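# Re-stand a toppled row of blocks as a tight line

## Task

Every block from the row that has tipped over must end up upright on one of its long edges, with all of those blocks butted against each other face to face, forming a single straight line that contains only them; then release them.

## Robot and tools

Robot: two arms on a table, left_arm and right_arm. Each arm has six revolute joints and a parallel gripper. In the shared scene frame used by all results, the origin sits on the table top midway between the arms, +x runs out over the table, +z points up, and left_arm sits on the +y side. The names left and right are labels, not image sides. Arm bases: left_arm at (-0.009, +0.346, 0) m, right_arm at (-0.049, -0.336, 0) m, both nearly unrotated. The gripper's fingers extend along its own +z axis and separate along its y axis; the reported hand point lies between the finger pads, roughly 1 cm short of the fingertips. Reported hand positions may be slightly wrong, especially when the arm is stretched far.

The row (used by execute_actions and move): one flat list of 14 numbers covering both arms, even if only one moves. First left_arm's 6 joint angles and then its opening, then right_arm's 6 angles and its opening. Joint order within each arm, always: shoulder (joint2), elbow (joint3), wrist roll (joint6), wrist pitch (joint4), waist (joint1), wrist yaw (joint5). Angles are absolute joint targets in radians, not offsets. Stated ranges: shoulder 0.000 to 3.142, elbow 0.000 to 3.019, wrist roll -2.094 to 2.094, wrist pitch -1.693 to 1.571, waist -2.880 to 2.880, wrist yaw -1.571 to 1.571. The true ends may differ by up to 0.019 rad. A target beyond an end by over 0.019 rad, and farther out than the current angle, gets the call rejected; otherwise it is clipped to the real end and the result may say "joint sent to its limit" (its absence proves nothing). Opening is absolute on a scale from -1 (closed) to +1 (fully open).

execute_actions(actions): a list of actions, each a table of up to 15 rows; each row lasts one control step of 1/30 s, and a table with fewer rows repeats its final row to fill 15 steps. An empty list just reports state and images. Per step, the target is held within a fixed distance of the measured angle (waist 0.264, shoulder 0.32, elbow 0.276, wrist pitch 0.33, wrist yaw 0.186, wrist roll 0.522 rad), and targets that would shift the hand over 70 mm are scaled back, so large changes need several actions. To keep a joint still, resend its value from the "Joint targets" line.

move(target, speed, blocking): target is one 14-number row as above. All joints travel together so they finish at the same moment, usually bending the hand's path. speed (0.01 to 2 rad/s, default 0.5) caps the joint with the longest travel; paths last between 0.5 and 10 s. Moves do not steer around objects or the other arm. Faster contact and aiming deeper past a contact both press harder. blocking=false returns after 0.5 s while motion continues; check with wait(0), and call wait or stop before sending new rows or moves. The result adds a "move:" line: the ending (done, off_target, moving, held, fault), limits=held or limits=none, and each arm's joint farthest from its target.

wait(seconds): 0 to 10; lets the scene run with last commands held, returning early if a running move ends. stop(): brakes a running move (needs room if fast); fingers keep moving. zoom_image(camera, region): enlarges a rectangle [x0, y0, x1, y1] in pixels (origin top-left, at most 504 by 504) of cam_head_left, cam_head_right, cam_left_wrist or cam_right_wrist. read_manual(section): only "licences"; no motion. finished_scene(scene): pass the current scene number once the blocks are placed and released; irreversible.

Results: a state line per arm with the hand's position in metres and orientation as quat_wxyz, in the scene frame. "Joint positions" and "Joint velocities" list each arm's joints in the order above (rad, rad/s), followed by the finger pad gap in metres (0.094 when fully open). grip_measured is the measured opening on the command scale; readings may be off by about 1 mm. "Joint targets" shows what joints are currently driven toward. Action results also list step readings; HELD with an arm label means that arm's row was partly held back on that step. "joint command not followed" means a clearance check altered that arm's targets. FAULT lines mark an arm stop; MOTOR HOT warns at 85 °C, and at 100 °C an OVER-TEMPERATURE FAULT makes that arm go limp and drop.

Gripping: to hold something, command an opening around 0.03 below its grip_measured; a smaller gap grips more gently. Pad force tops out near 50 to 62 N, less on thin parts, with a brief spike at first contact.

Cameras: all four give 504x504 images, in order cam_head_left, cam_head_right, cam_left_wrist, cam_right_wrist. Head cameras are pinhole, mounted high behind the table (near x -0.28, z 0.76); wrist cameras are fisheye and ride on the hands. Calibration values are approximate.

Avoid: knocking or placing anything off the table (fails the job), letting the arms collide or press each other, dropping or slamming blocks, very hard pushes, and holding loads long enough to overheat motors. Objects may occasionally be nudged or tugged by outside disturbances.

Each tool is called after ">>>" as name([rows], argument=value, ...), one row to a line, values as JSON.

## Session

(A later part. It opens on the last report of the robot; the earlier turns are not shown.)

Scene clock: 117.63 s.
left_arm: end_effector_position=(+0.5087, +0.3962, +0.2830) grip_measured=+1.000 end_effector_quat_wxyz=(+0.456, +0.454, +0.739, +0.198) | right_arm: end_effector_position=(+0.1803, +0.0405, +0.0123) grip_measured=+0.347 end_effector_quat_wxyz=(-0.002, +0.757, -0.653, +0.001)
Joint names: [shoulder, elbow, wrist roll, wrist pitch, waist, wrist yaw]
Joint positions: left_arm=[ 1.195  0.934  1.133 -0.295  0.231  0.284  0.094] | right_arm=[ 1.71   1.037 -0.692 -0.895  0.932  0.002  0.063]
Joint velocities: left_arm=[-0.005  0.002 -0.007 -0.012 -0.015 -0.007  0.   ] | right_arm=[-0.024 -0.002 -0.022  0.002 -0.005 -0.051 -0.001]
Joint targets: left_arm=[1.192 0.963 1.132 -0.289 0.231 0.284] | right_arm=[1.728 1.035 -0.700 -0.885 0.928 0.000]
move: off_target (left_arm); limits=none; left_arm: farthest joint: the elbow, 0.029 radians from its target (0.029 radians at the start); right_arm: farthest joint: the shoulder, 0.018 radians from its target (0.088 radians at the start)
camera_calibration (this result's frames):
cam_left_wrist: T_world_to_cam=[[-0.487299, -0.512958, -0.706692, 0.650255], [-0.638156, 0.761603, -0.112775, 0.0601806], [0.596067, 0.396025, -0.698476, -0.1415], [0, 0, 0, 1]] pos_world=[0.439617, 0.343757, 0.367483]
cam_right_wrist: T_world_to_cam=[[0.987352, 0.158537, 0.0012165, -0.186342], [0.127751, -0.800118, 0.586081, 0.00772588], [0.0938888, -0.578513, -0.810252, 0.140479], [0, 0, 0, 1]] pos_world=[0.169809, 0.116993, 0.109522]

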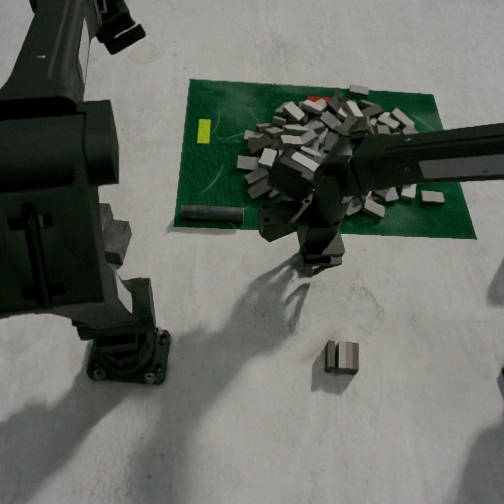

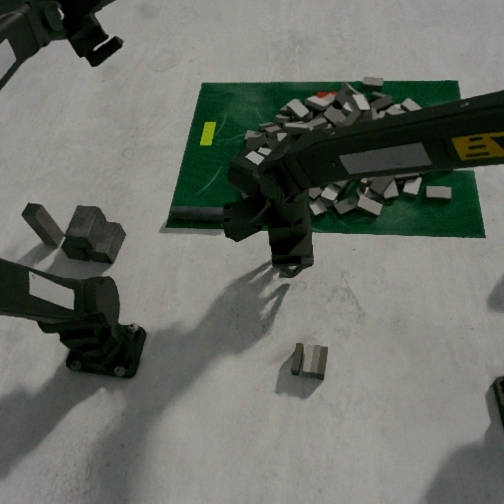

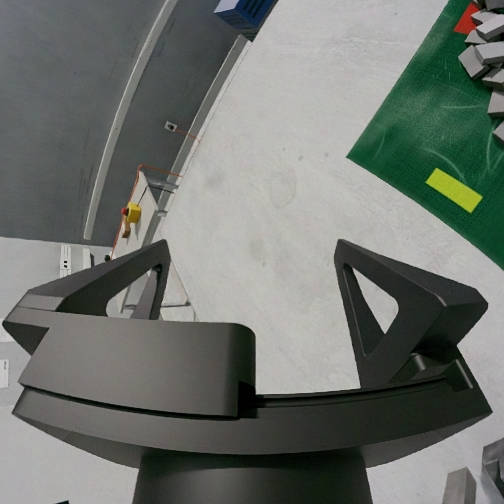

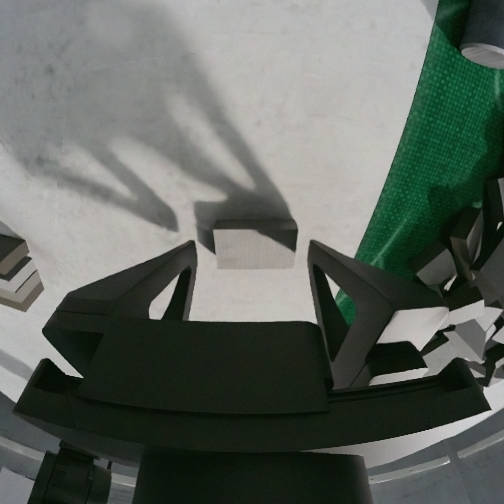

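>>> move(target=[1.192,0.963,1.132,-0.289,0.231,0.284,1,1.742,1.035,-0.7,-0.875,0.928,0,0.1], speed=0.1)

>>> move(target=[1.192,0.963,1.132,-0.289,0.231,0.284,1,1.742,1.035,-0.7,-0.875,0.928,0,-0.11])

>>> move(target=[1.192,0.963,1.132,-0.289,0.231,0.284,1,1.56,0.88,0,-0.89,1.0,0,-0.11])

>>> move(target=[1.192,0.963,1.132,-0.289,0.231,0.284,1,1.607,0.862,0,-0.83,1.0,0,-0.11], speed=0.1)

>>> move(target=[1.192,0.963,1.132,-0.289,0.231,0.284,1,1.607,0.862,0,-0.83,1.0,0,0.4])

>>> move(target=[1.192,0.963,1.132,-0.289,0.231,0.284,1,1.5,1.1,0,-1.2,1.0,0,0.4])

>>> move(target=[1.192,0.963,1.132,-0.289,0.231,0.284,1,1.91,1.31,0,-1.47,1.0,0,0.4])

>>> move(target=[1.192,0.963,1.132,-0.289,0.231,0.284,1,1.975,1.31,0,-1.47,1.0,0,0.4], speed=0.1)

Scene clock: 121.10 s.
left_arm: end_effector_position=(+0.5087, +0.3962, +0.2830) grip_measured=+1.000 end_effector_quat_wxyz=(+0.456, +0.454, +0.739, +0.198) | right_arm: end_effector_position=(+0.1810, +0.0416, +0.0084) grip_measured=+0.103 end_effector_quat_wxyz=(-0.002, +0.757, -0.653, +0.001)
Joint names: [shoulder, elbow, wrist roll, wrist pitch, waist, wrist yaw]
Joint positions: left_arm=[ 1.195  0.934  1.133 -0.295  0.231  0.284  0.094] | right_arm=[ 1.719  1.037 -0.692 -0.885  0.932  0.002  0.052]
Joint velocities: left_arm=[ 0.005 -0.002 -0.007  0.007  0.005 -0.007  0.   ] | right_arm=[ 0.005  0.002 -0.037 -0.007 -0.005 -0.051 -0.001]
Joint targets: left_arm=[1.192 0.963 1.132 -0.289 0.231 0.284] | right_arm=[1.742 1.035 -0.700 -0.875 0.928 -0.000]
move: off_target (left_arm, right_arm); limits=none; left_arm: farthest joint: the elbow, 0.029 radians from its target (0.029 radians at the start); right_arm: farthest joint: the shoulder, 0.023 radians from its target (0.032 radians at the start)
camera_calibration (this result's frames):
cam_left_wrist: T_world_to_cam=[[-0.487299, -0.512958, -0.706692, 0.650255], [-0.638156, 0.761603, -0.112775, 0.0601806], [0.596067, 0.396025, -0.698476, -0.1415], [0, 0, 0, 1]] pos_world=[0.439617, 0.343757, 0.367483]
cam_right_wrist: T_world_to_cam=[[0.987352, 0.158536, 0.00146337, -0.187145], [0.127635, -0.800309, 0.585845, 0.0107755], [0.0940489, -0.578249, -0.810422, 0.137886], [0, 0, 0, 1]] pos_world=[0.170434, 0.118026, 0.105707]

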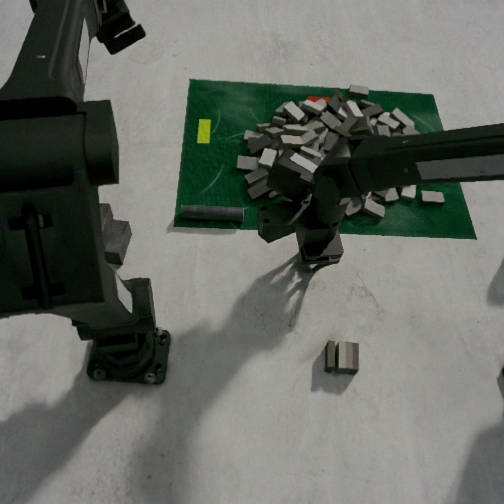

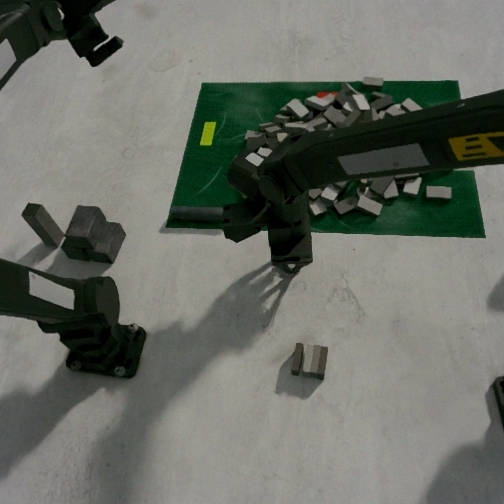

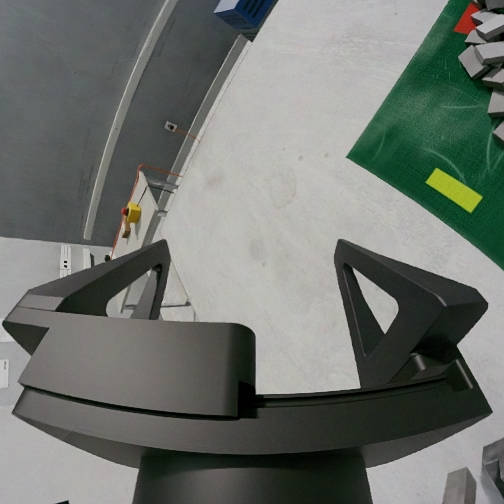

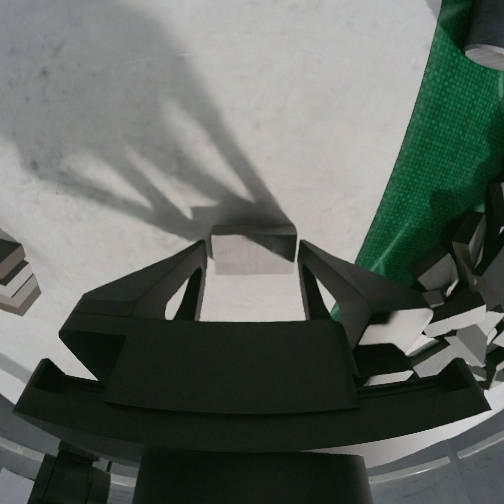

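Scene clock: 121.80 s.
left_arm: end_effector_position=(+0.5087, +0.3962, +0.2830) grip_measured=+1.000 end_effector_quat_wxyz=(+0.456, +0.454, +0.739, +0.198) | right_arm: end_effector_position=(+0.1810, +0.0416, +0.0084) grip_measured=-0.069 end_effector_quat_wxyz=(-0.002, +0.757, -0.653, +0.001)
Joint names: [shoulder, elbow, wrist roll, wrist pitch, waist, wrist yaw]
Joint positions: left_arm=[ 1.195  0.934  1.133 -0.295  0.231  0.284  0.094] | right_arm=[ 1.719  1.037 -0.692 -0.885  0.932  0.002  0.044]
Joint velocities: left_arm=[-0.005 -0.012  0.037 -0.022  0.005 -0.007  0.   ] | right_arm=[ 0.005  0.012 -0.007 -0.002  0.005 -0.051  0.001]
Joint targets: left_arm=[1.192 0.963 1.132 -0.289 0.231 0.284] | right_arm=[1.742 1.035 -0.700 -0.875 0.928 -0.000]
move: off_target (left_arm, right_arm); limits=none; left_arm: farthest joint: the elbow, 0.029 radians from its target (0.029 radians at the start); right_arm: farthest joint: the shoulder, 0.023 radians from its target (0.023 radians at the start)
camera_calibration (this result's frames):
cam_left_wrist: T_world_to_cam=[[-0.487299, -0.512958, -0.706692, 0.650255], [-0.638156, 0.761603, -0.112775, 0.0601806], [0.596067, 0.396025, -0.698476, -0.1415], [0, 0, 0, 1]] pos_world=[0.439617, 0.343757, 0.367483]
cam_right_wrist: T_world_to_cam=[[0.987352, 0.158536, 0.00146337, -0.187145], [0.127635, -0.800309, 0.585845, 0.0107755], [0.0940489, -0.578249, -0.810422, 0.137886], [0, 0, 0, 1]] pos_world=[0.170434, 0.118026, 0.105707]

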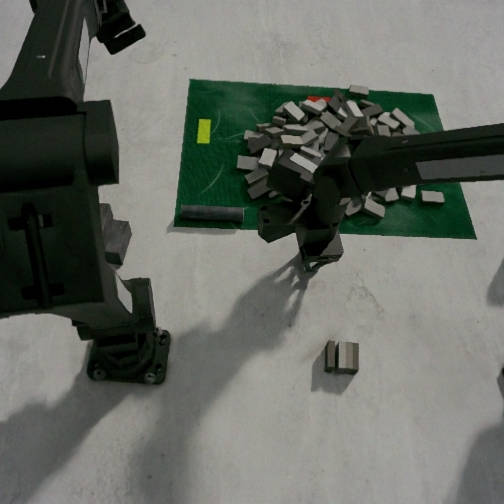

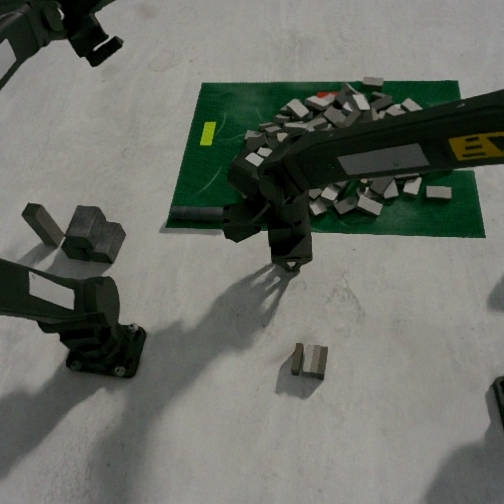

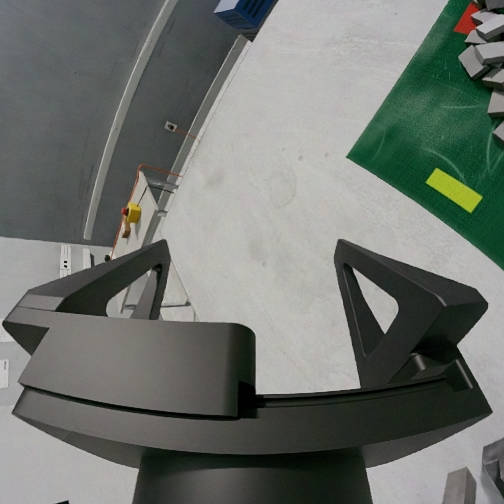

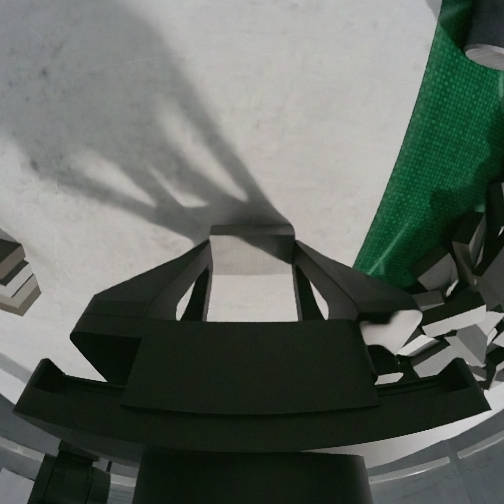

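Scene clock: 123.97 s.
left_arm: end_effector_position=(+0.5087, +0.3962, +0.2830) grip_measured=+1.000 end_effector_quat_wxyz=(+0.456, +0.454, +0.739, +0.198) | right_arm: end_effector_position=(+0.1319, +0.0008, +0.0192) grip_measured=-0.069 end_effector_quat_wxyz=(-0.003, -0.518, +0.855, -0.003)
Joint names: [shoulder, elbow, wrist roll, wrist pitch, waist, wrist yaw]
Joint positions: left_arm=[ 1.195  0.934  1.133 -0.295  0.231  0.284  0.094] | right_arm=[ 1.573  0.88  -0.009 -0.885  0.986  0.002  0.044]
Joint velocities: left_arm=[-0.005 -0.012 -0.066 -0.002 -0.005  0.022  0.   ] | right_arm=[ 0.005 -0.002  0.066 -0.007 -0.005  0.022 -0.001]
Joint targets: left_arm=[1.192 0.963 1.132 -0.289 0.231 0.284] | right_arm=[1.560 0.880 -0.000 -0.890 1.000 0.000]
move: off_target (left_arm); limits=none; left_arm: farthest joint: the elbow, 0.029 radians from its target (0.029 radians at the start); right_arm: farthest joint: the waist, 0.014 radians from its target (0.068 radians at the start)
camera_calibration (this result's frames):
cam_left_wrist: T_world_to_cam=[[-0.487299, -0.512958, -0.706692, 0.650255], [-0.638156, 0.761603, -0.112775, 0.0601806], [0.596067, 0.396025, -0.698476, -0.1415], [0, 0, 0, 1]] pos_world=[0.439617, 0.343757, 0.367483]
cam_right_wrist: T_world_to_cam=[[0.891983, -0.452068, -0.000581787, -0.119108], [-0.36366, -0.718307, 0.593116, 0.0426825], [-0.268547, -0.528838, -0.805117, 0.175363], [0, 0, 0, 1]] pos_world=[0.168857, 0.0695527, 0.115803]

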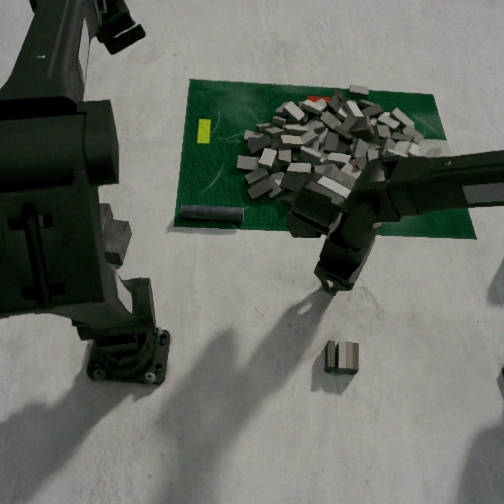

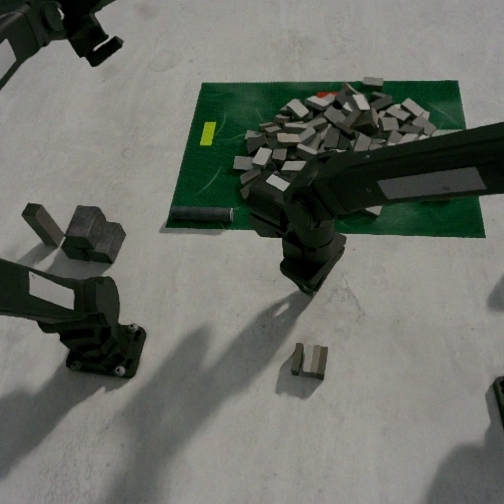

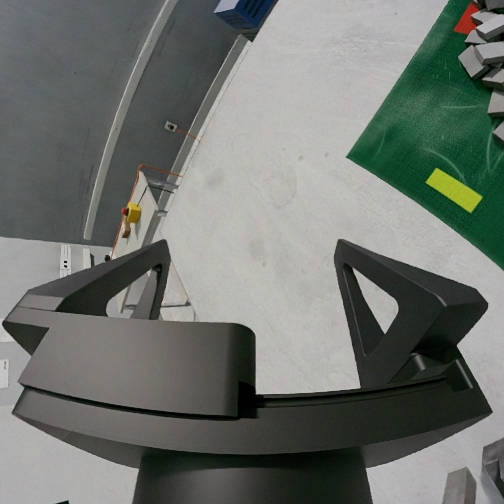

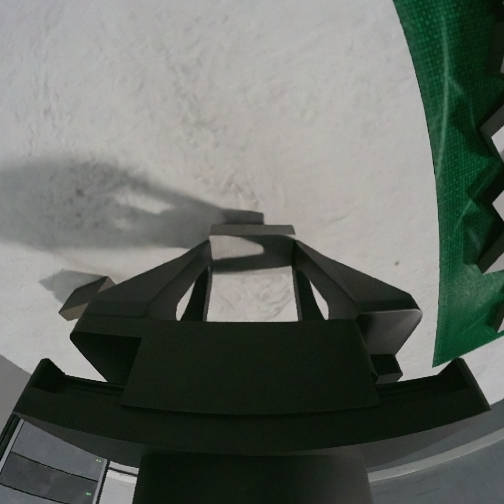

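Scene clock: 124.83 s.
left_arm: end_effector_position=(+0.5087, +0.3962, +0.2830) grip_measured=+1.000 end_effector_quat_wxyz=(+0.456, +0.454, +0.739, +0.198) | right_arm: end_effector_position=(+0.1325, +0.0019, +0.0088) grip_measured=-0.069 end_effector_quat_wxyz=(+0.003, -0.518, +0.856, +0.000)
Joint names: [shoulder, elbow, wrist roll, wrist pitch, waist, wrist yaw]
Joint positions: left_arm=[ 1.195  0.934  1.133 -0.295  0.231  0.284  0.094] | right_arm=[ 1.589  0.865 -0.008 -0.841  0.986  0.002  0.044]
Joint velocities: left_arm=[ 0.015  0.007  0.037  0.012 -0.005  0.007  0.   ] | right_arm=[ 0.005 -0.007  0.022 -0.012  0.005  0.007  0.001]
Joint targets: left_arm=[1.192 0.963 1.132 -0.289 0.231 0.284] | right_arm=[1.607 0.862 0.000 -0.830 1.000 -0.000]
move: off_target (left_arm); limits=none; left_arm: farthest joint: the elbow, 0.029 radians from its target (0.029 radians at the start); right_arm: farthest joint: the shoulder, 0.018 radians from its target (0.034 radians at the start)
camera_calibration (this result's frames):
cam_left_wrist: T_world_to_cam=[[-0.487299, -0.512958, -0.706692, 0.650255], [-0.638156, 0.761603, -0.112775, 0.0601806], [0.596067, 0.396025, -0.698476, -0.1415], [0, 0, 0, 1]] pos_world=[0.439617, 0.343757, 0.367483]
cam_right_wrist: T_world_to_cam=[[0.891468, -0.453084, -0.000331171, -0.119072], [-0.367867, -0.724224, 0.583244, 0.050545], [-0.264498, -0.519821, -0.812297, 0.167168], [0, 0, 0, 1]] pos_world=[0.168958, 0.0695538, 0.10627]

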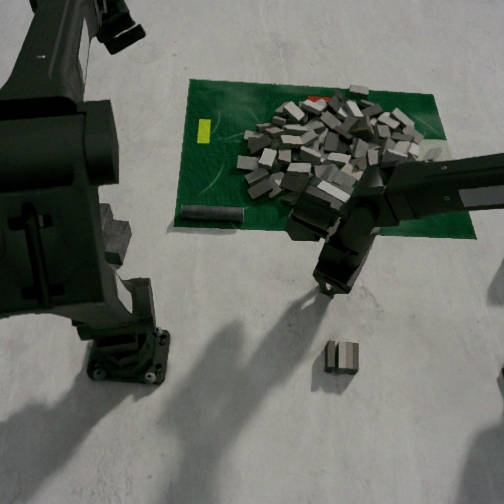

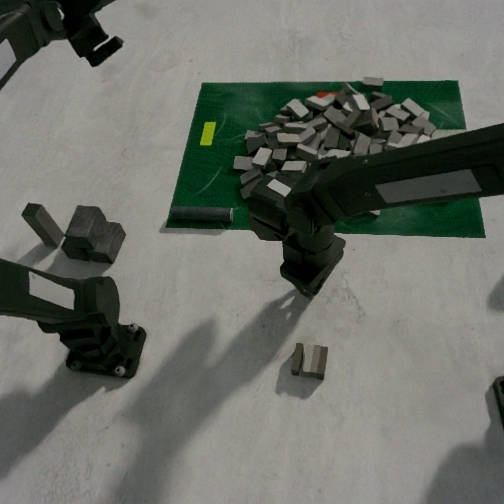

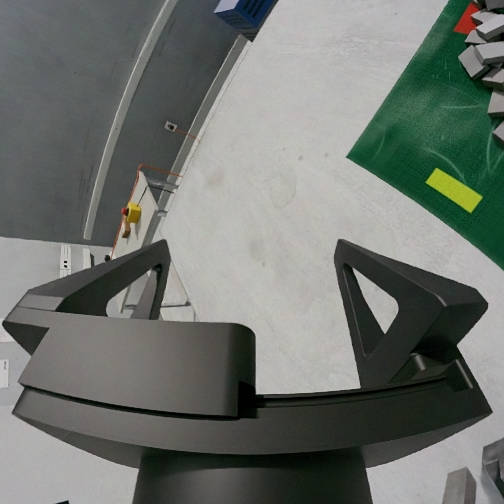

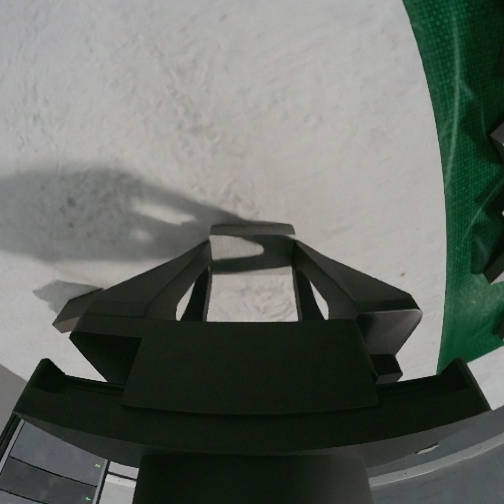

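Scene clock: 125.53 s.
left_arm: end_effector_position=(+0.5087, +0.3962, +0.2830) grip_measured=+1.000 end_effector_quat_wxyz=(+0.456, +0.454, +0.739, +0.198) | right_arm: end_effector_position=(+0.1326, +0.0021, +0.0088) grip_measured=+0.397 end_effector_quat_wxyz=(+0.003, -0.518, +0.856, +0.001)
Joint names: [shoulder, elbow, wrist roll, wrist pitch, waist, wrist yaw]
Joint positions: left_arm=[ 1.195  0.934  1.133 -0.295  0.231  0.284  0.094] | right_arm=[ 1.589  0.865 -0.008 -0.84   0.986  0.002  0.066]
Joint velocities: left_arm=[-0.015 -0.007 -0.022 -0.002 -0.005 -0.051  0.   ] | right_arm=[-0.015 -0.007  0.007 -0.007 -0.015 -0.051  0.   ]
Joint targets: left_arm=[1.192 0.963 1.132 -0.289 0.231 0.284] | right_arm=[1.607 0.862 -0.000 -0.830 1.000 -0.000]
move: off_target (left_arm); limits=none; left_arm: farthest joint: the elbow, 0.029 radians from its target (0.029 radians at the start); right_arm: farthest joint: the shoulder, 0.018 radians from its target (0.018 radians at the start)
camera_calibration (this result's frames):
cam_left_wrist: T_world_to_cam=[[-0.487299, -0.512958, -0.706692, 0.650255], [-0.638156, 0.761603, -0.112775, 0.0601806], [0.596067, 0.396025, -0.698476, -0.1415], [0, 0, 0, 1]] pos_world=[0.439617, 0.343757, 0.367483]
cam_right_wrist: T_world_to_cam=[[0.891468, -0.453084, -0.00031604, -0.119075], [-0.368076, -0.724617, 0.582624, 0.0507309], [-0.264206, -0.519274, -0.812742, 0.167242], [0, 0, 0, 1]] pos_world=[0.169011, 0.0696537, 0.10633]

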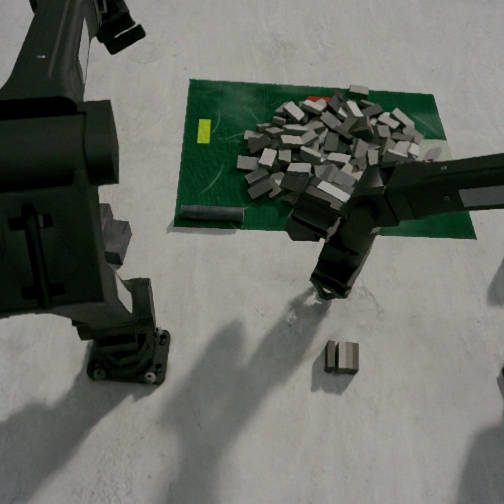

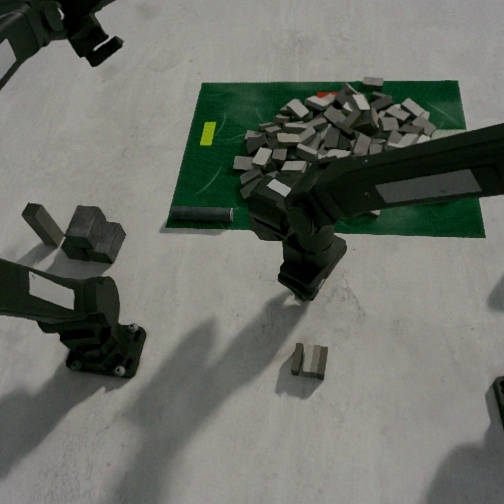

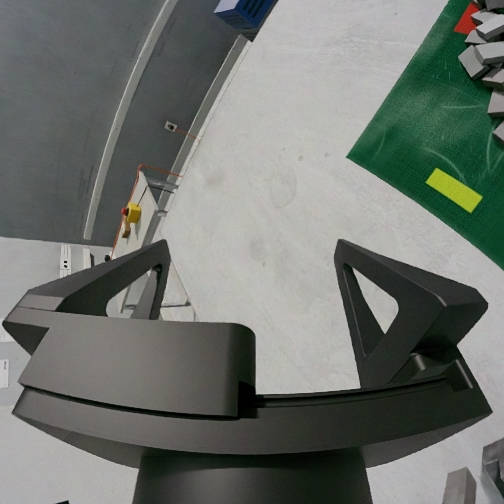

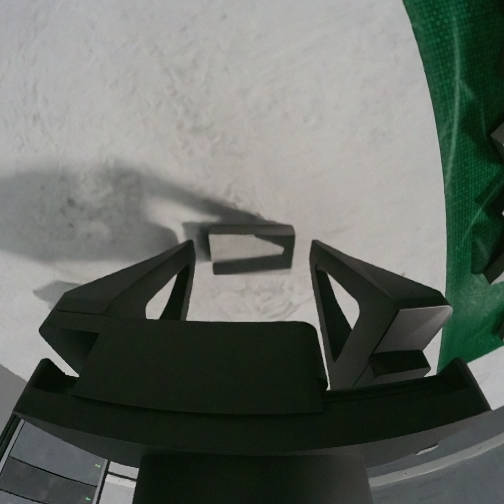

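Scene clock: 126.77 s.
left_arm: end_effector_position=(+0.5087, +0.3962, +0.2830) grip_measured=+1.000 end_effector_quat_wxyz=(+0.456, +0.454, +0.739, +0.198) | right_arm: end_effector_position=(+0.1376, +0.0114, +0.1059) grip_measured=+0.397 end_effector_quat_wxyz=(-0.024, -0.518, +0.855, -0.016)
Joint names: [shoulder, elbow, wrist roll, wrist pitch, waist, wrist yaw]
Joint positions: left_arm=[ 1.195  0.934  1.133 -0.295  0.231  0.284  0.094] | right_arm=[ 1.5    1.063 -0.008 -1.191  0.986  0.002  0.066]
Joint velocities: left_arm=[-0.015 -0.002 -0.007 -0.002 -0.005  0.037  0.   ] | right_arm=[ 0.005 -0.007  0.007 -0.007 -0.015  0.007 -0.   ]
Joint targets: left_arm=[1.192 0.963 1.132 -0.289 0.231 0.284] | right_arm=[1.500 1.100 0.000 -1.200 1.000 0.000]
move: off_target (left_arm, right_arm); limits=none; left_arm: farthest joint: the elbow, 0.029 radians from its target (0.029 radians at the start); right_arm: farthest joint: the elbow, 0.037 radians from its target (0.235 radians at the start)
camera_calibration (this result's frames):
cam_left_wrist: T_world_to_cam=[[-0.487299, -0.512958, -0.706692, 0.650255], [-0.638156, 0.761603, -0.112775, 0.0601806], [0.596067, 0.396025, -0.698476, -0.1415], [0, 0, 0, 1]] pos_world=[0.439617, 0.343757, 0.367483]
cam_right_wrist: T_world_to_cam=[[0.89144, -0.453136, -0.00157042, -0.119118], [-0.349956, -0.690649, 0.632878, -0.00544629], [-0.287865, -0.563623, -0.77425, 0.252043], [0, 0, 0, 1]] pos_world=[0.176835, 0.0843191, 0.198404]

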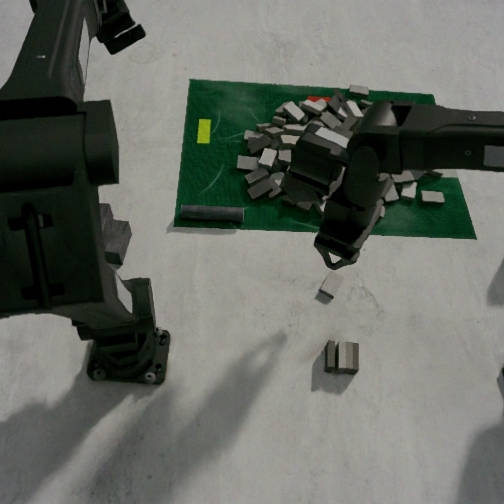

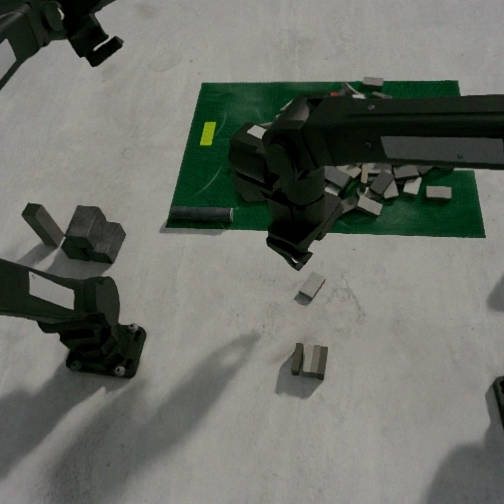

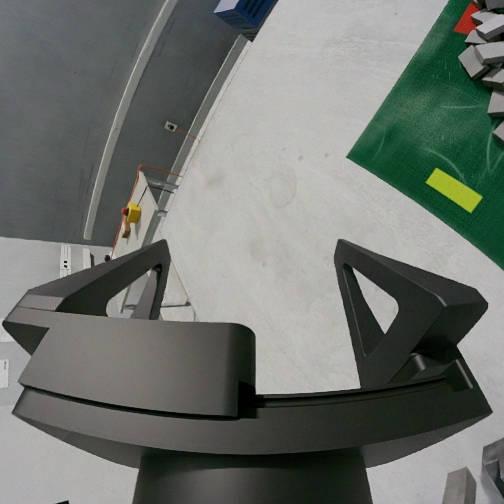

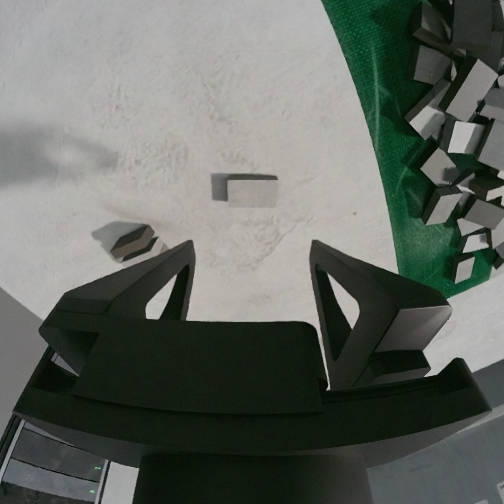

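Scene clock: 128.10 s.
left_arm: end_effector_position=(+0.5087, +0.3962, +0.2830) grip_measured=+1.000 end_effector_quat_wxyz=(+0.456, +0.454, +0.739, +0.198) | right_arm: end_effector_position=(+0.1386, +0.0134, +0.0289) grip_measured=+0.397 end_effector_quat_wxyz=(-0.218, -0.501, +0.827, -0.131)
Joint names: [shoulder, elbow, wrist roll, wrist pitch, waist, wrist yaw]
Joint positions: left_arm=[ 1.195  0.934  1.133 -0.295  0.231  0.284  0.094] | right_arm=[ 1.9    1.273 -0.008 -1.459  0.986  0.002  0.066]
Joint velocities: left_arm=[-0.015  0.002 -0.037 -0.002 -0.024 -0.007  0.   ] | right_arm=[-0.005  0.012  0.022  0.017 -0.005  0.022 -0.   ]
Joint targets: left_arm=[1.192 0.963 1.132 -0.289 0.231 0.284] | right_arm=[1.910 1.310 0.000 -1.470 1.000 -0.000]
move: off_target (left_arm, right_arm); limits=none; left_arm: farthest joint: the elbow, 0.029 radians from its target (0.029 radians at the start); right_arm: farthest joint: the elbow, 0.037 radians from its target (0.247 radians at the start)
camera_calibration (this result's frames):
cam_left_wrist: T_world_to_cam=[[-0.487299, -0.512958, -0.706692, 0.650255], [-0.638156, 0.761603, -0.112775, 0.0601806], [0.596067, 0.396025, -0.698476, -0.1415], [0, 0, 0, 1]] pos_world=[0.439617, 0.343757, 0.367483]
cam_right_wrist: T_world_to_cam=[[0.890157, -0.455542, -0.0101405, -0.118824], [-0.180959, -0.373855, 0.909663, 0.00929179], [-0.41818, -0.807908, -0.415224, 0.204774], [0, 0, 0, 1]] pos_world=[0.193086, 0.114783, 0.0753696]

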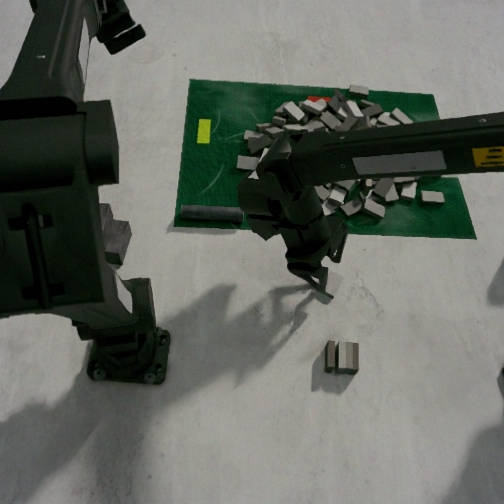

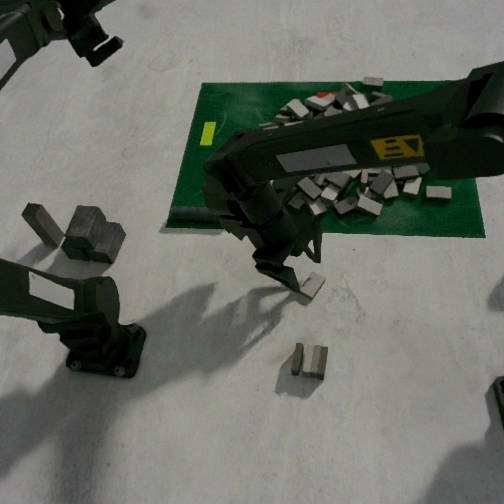

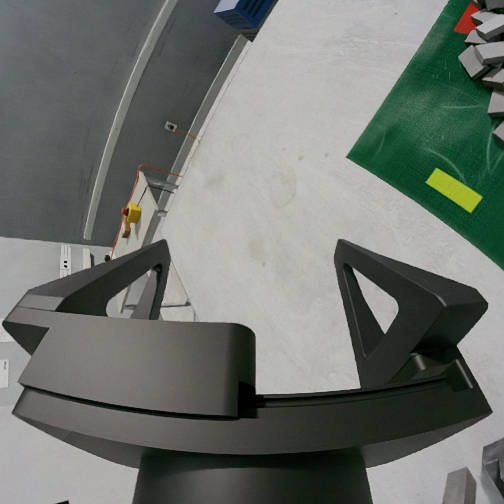

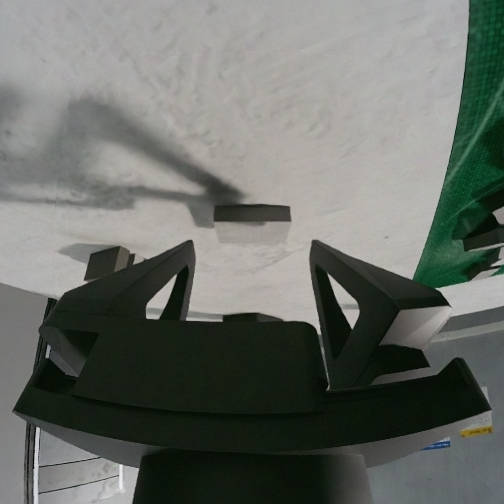

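Scene clock: 129.17 s.
left_arm: end_effector_position=(+0.5087, +0.3962, +0.2830) grip_measured=+1.000 end_effector_quat_wxyz=(+0.456, +0.454, +0.739, +0.198) | right_arm: end_effector_position=(+0.1359, +0.0082, +0.0091) grip_measured=+0.397 end_effector_quat_wxyz=(-0.240, -0.497, +0.821, -0.144)
Joint names: [shoulder, elbow, wrist roll, wrist pitch, waist, wrist yaw]
Joint positions: left_arm=[ 1.195  0.934  1.133 -0.295  0.231  0.284  0.094] | right_arm=[ 1.954  1.274 -0.008 -1.459  0.986  0.002  0.066]
Joint velocities: left_arm=[-0.015  0.022 -0.007  0.002 -0.005  0.051  0.   ] | right_arm=[-0.024  0.007 -0.022  0.002 -0.015  0.022 -0.001]
Joint targets: left_arm=[1.192 0.963 1.132 -0.289 0.231 0.284] | right_arm=[1.975 1.310 -0.000 -1.470 1.000 -0.000]
move: off_target (left_arm, right_arm); limits=none; left_arm: farthest joint: the elbow, 0.029 radians from its target (0.029 radians at the start); right_arm: farthest joint: the elbow, 0.036 radians from its target (0.037 radians at the start)
camera_calibration (this result's frames):
cam_left_wrist: T_world_to_cam=[[-0.487299, -0.512958, -0.706692, 0.650255], [-0.638156, 0.761603, -0.112775, 0.0601806], [0.596067, 0.396025, -0.698476, -0.1415], [0, 0, 0, 1]] pos_world=[0.439617, 0.343757, 0.367483]
cam_right_wrist: T_world_to_cam=[[0.889893, -0.456037, -0.0110297, -0.118878], [-0.157992, -0.330802, 0.930381, 0.021242], [-0.427937, -0.826196, -0.366428, 0.192315], [0, 0, 0, 1]] pos_world=[0.191443, 0.111704, 0.0493954]

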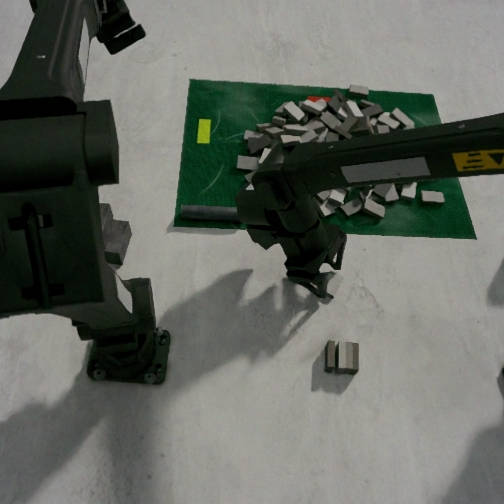

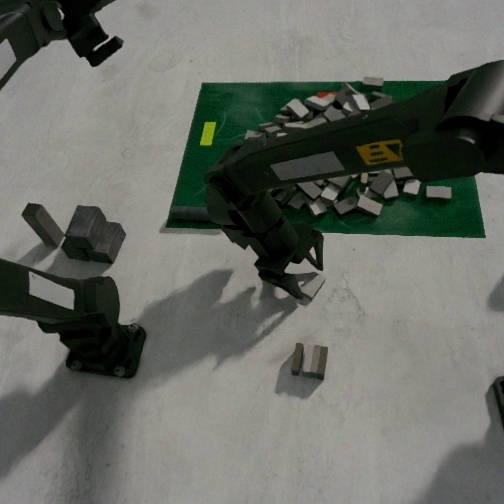

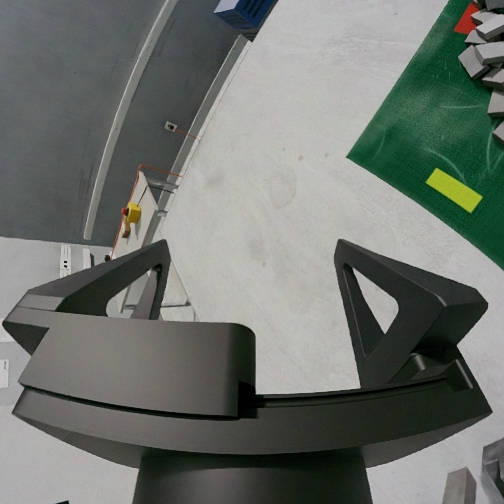

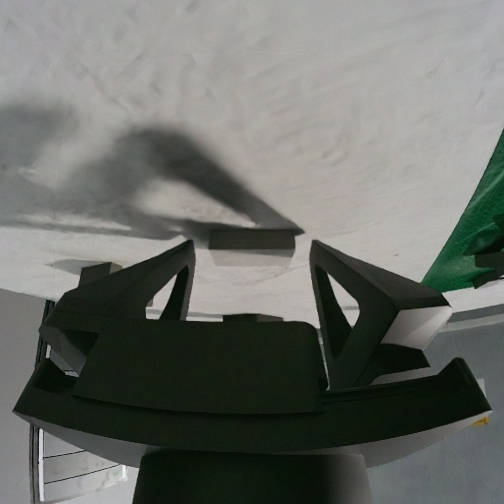

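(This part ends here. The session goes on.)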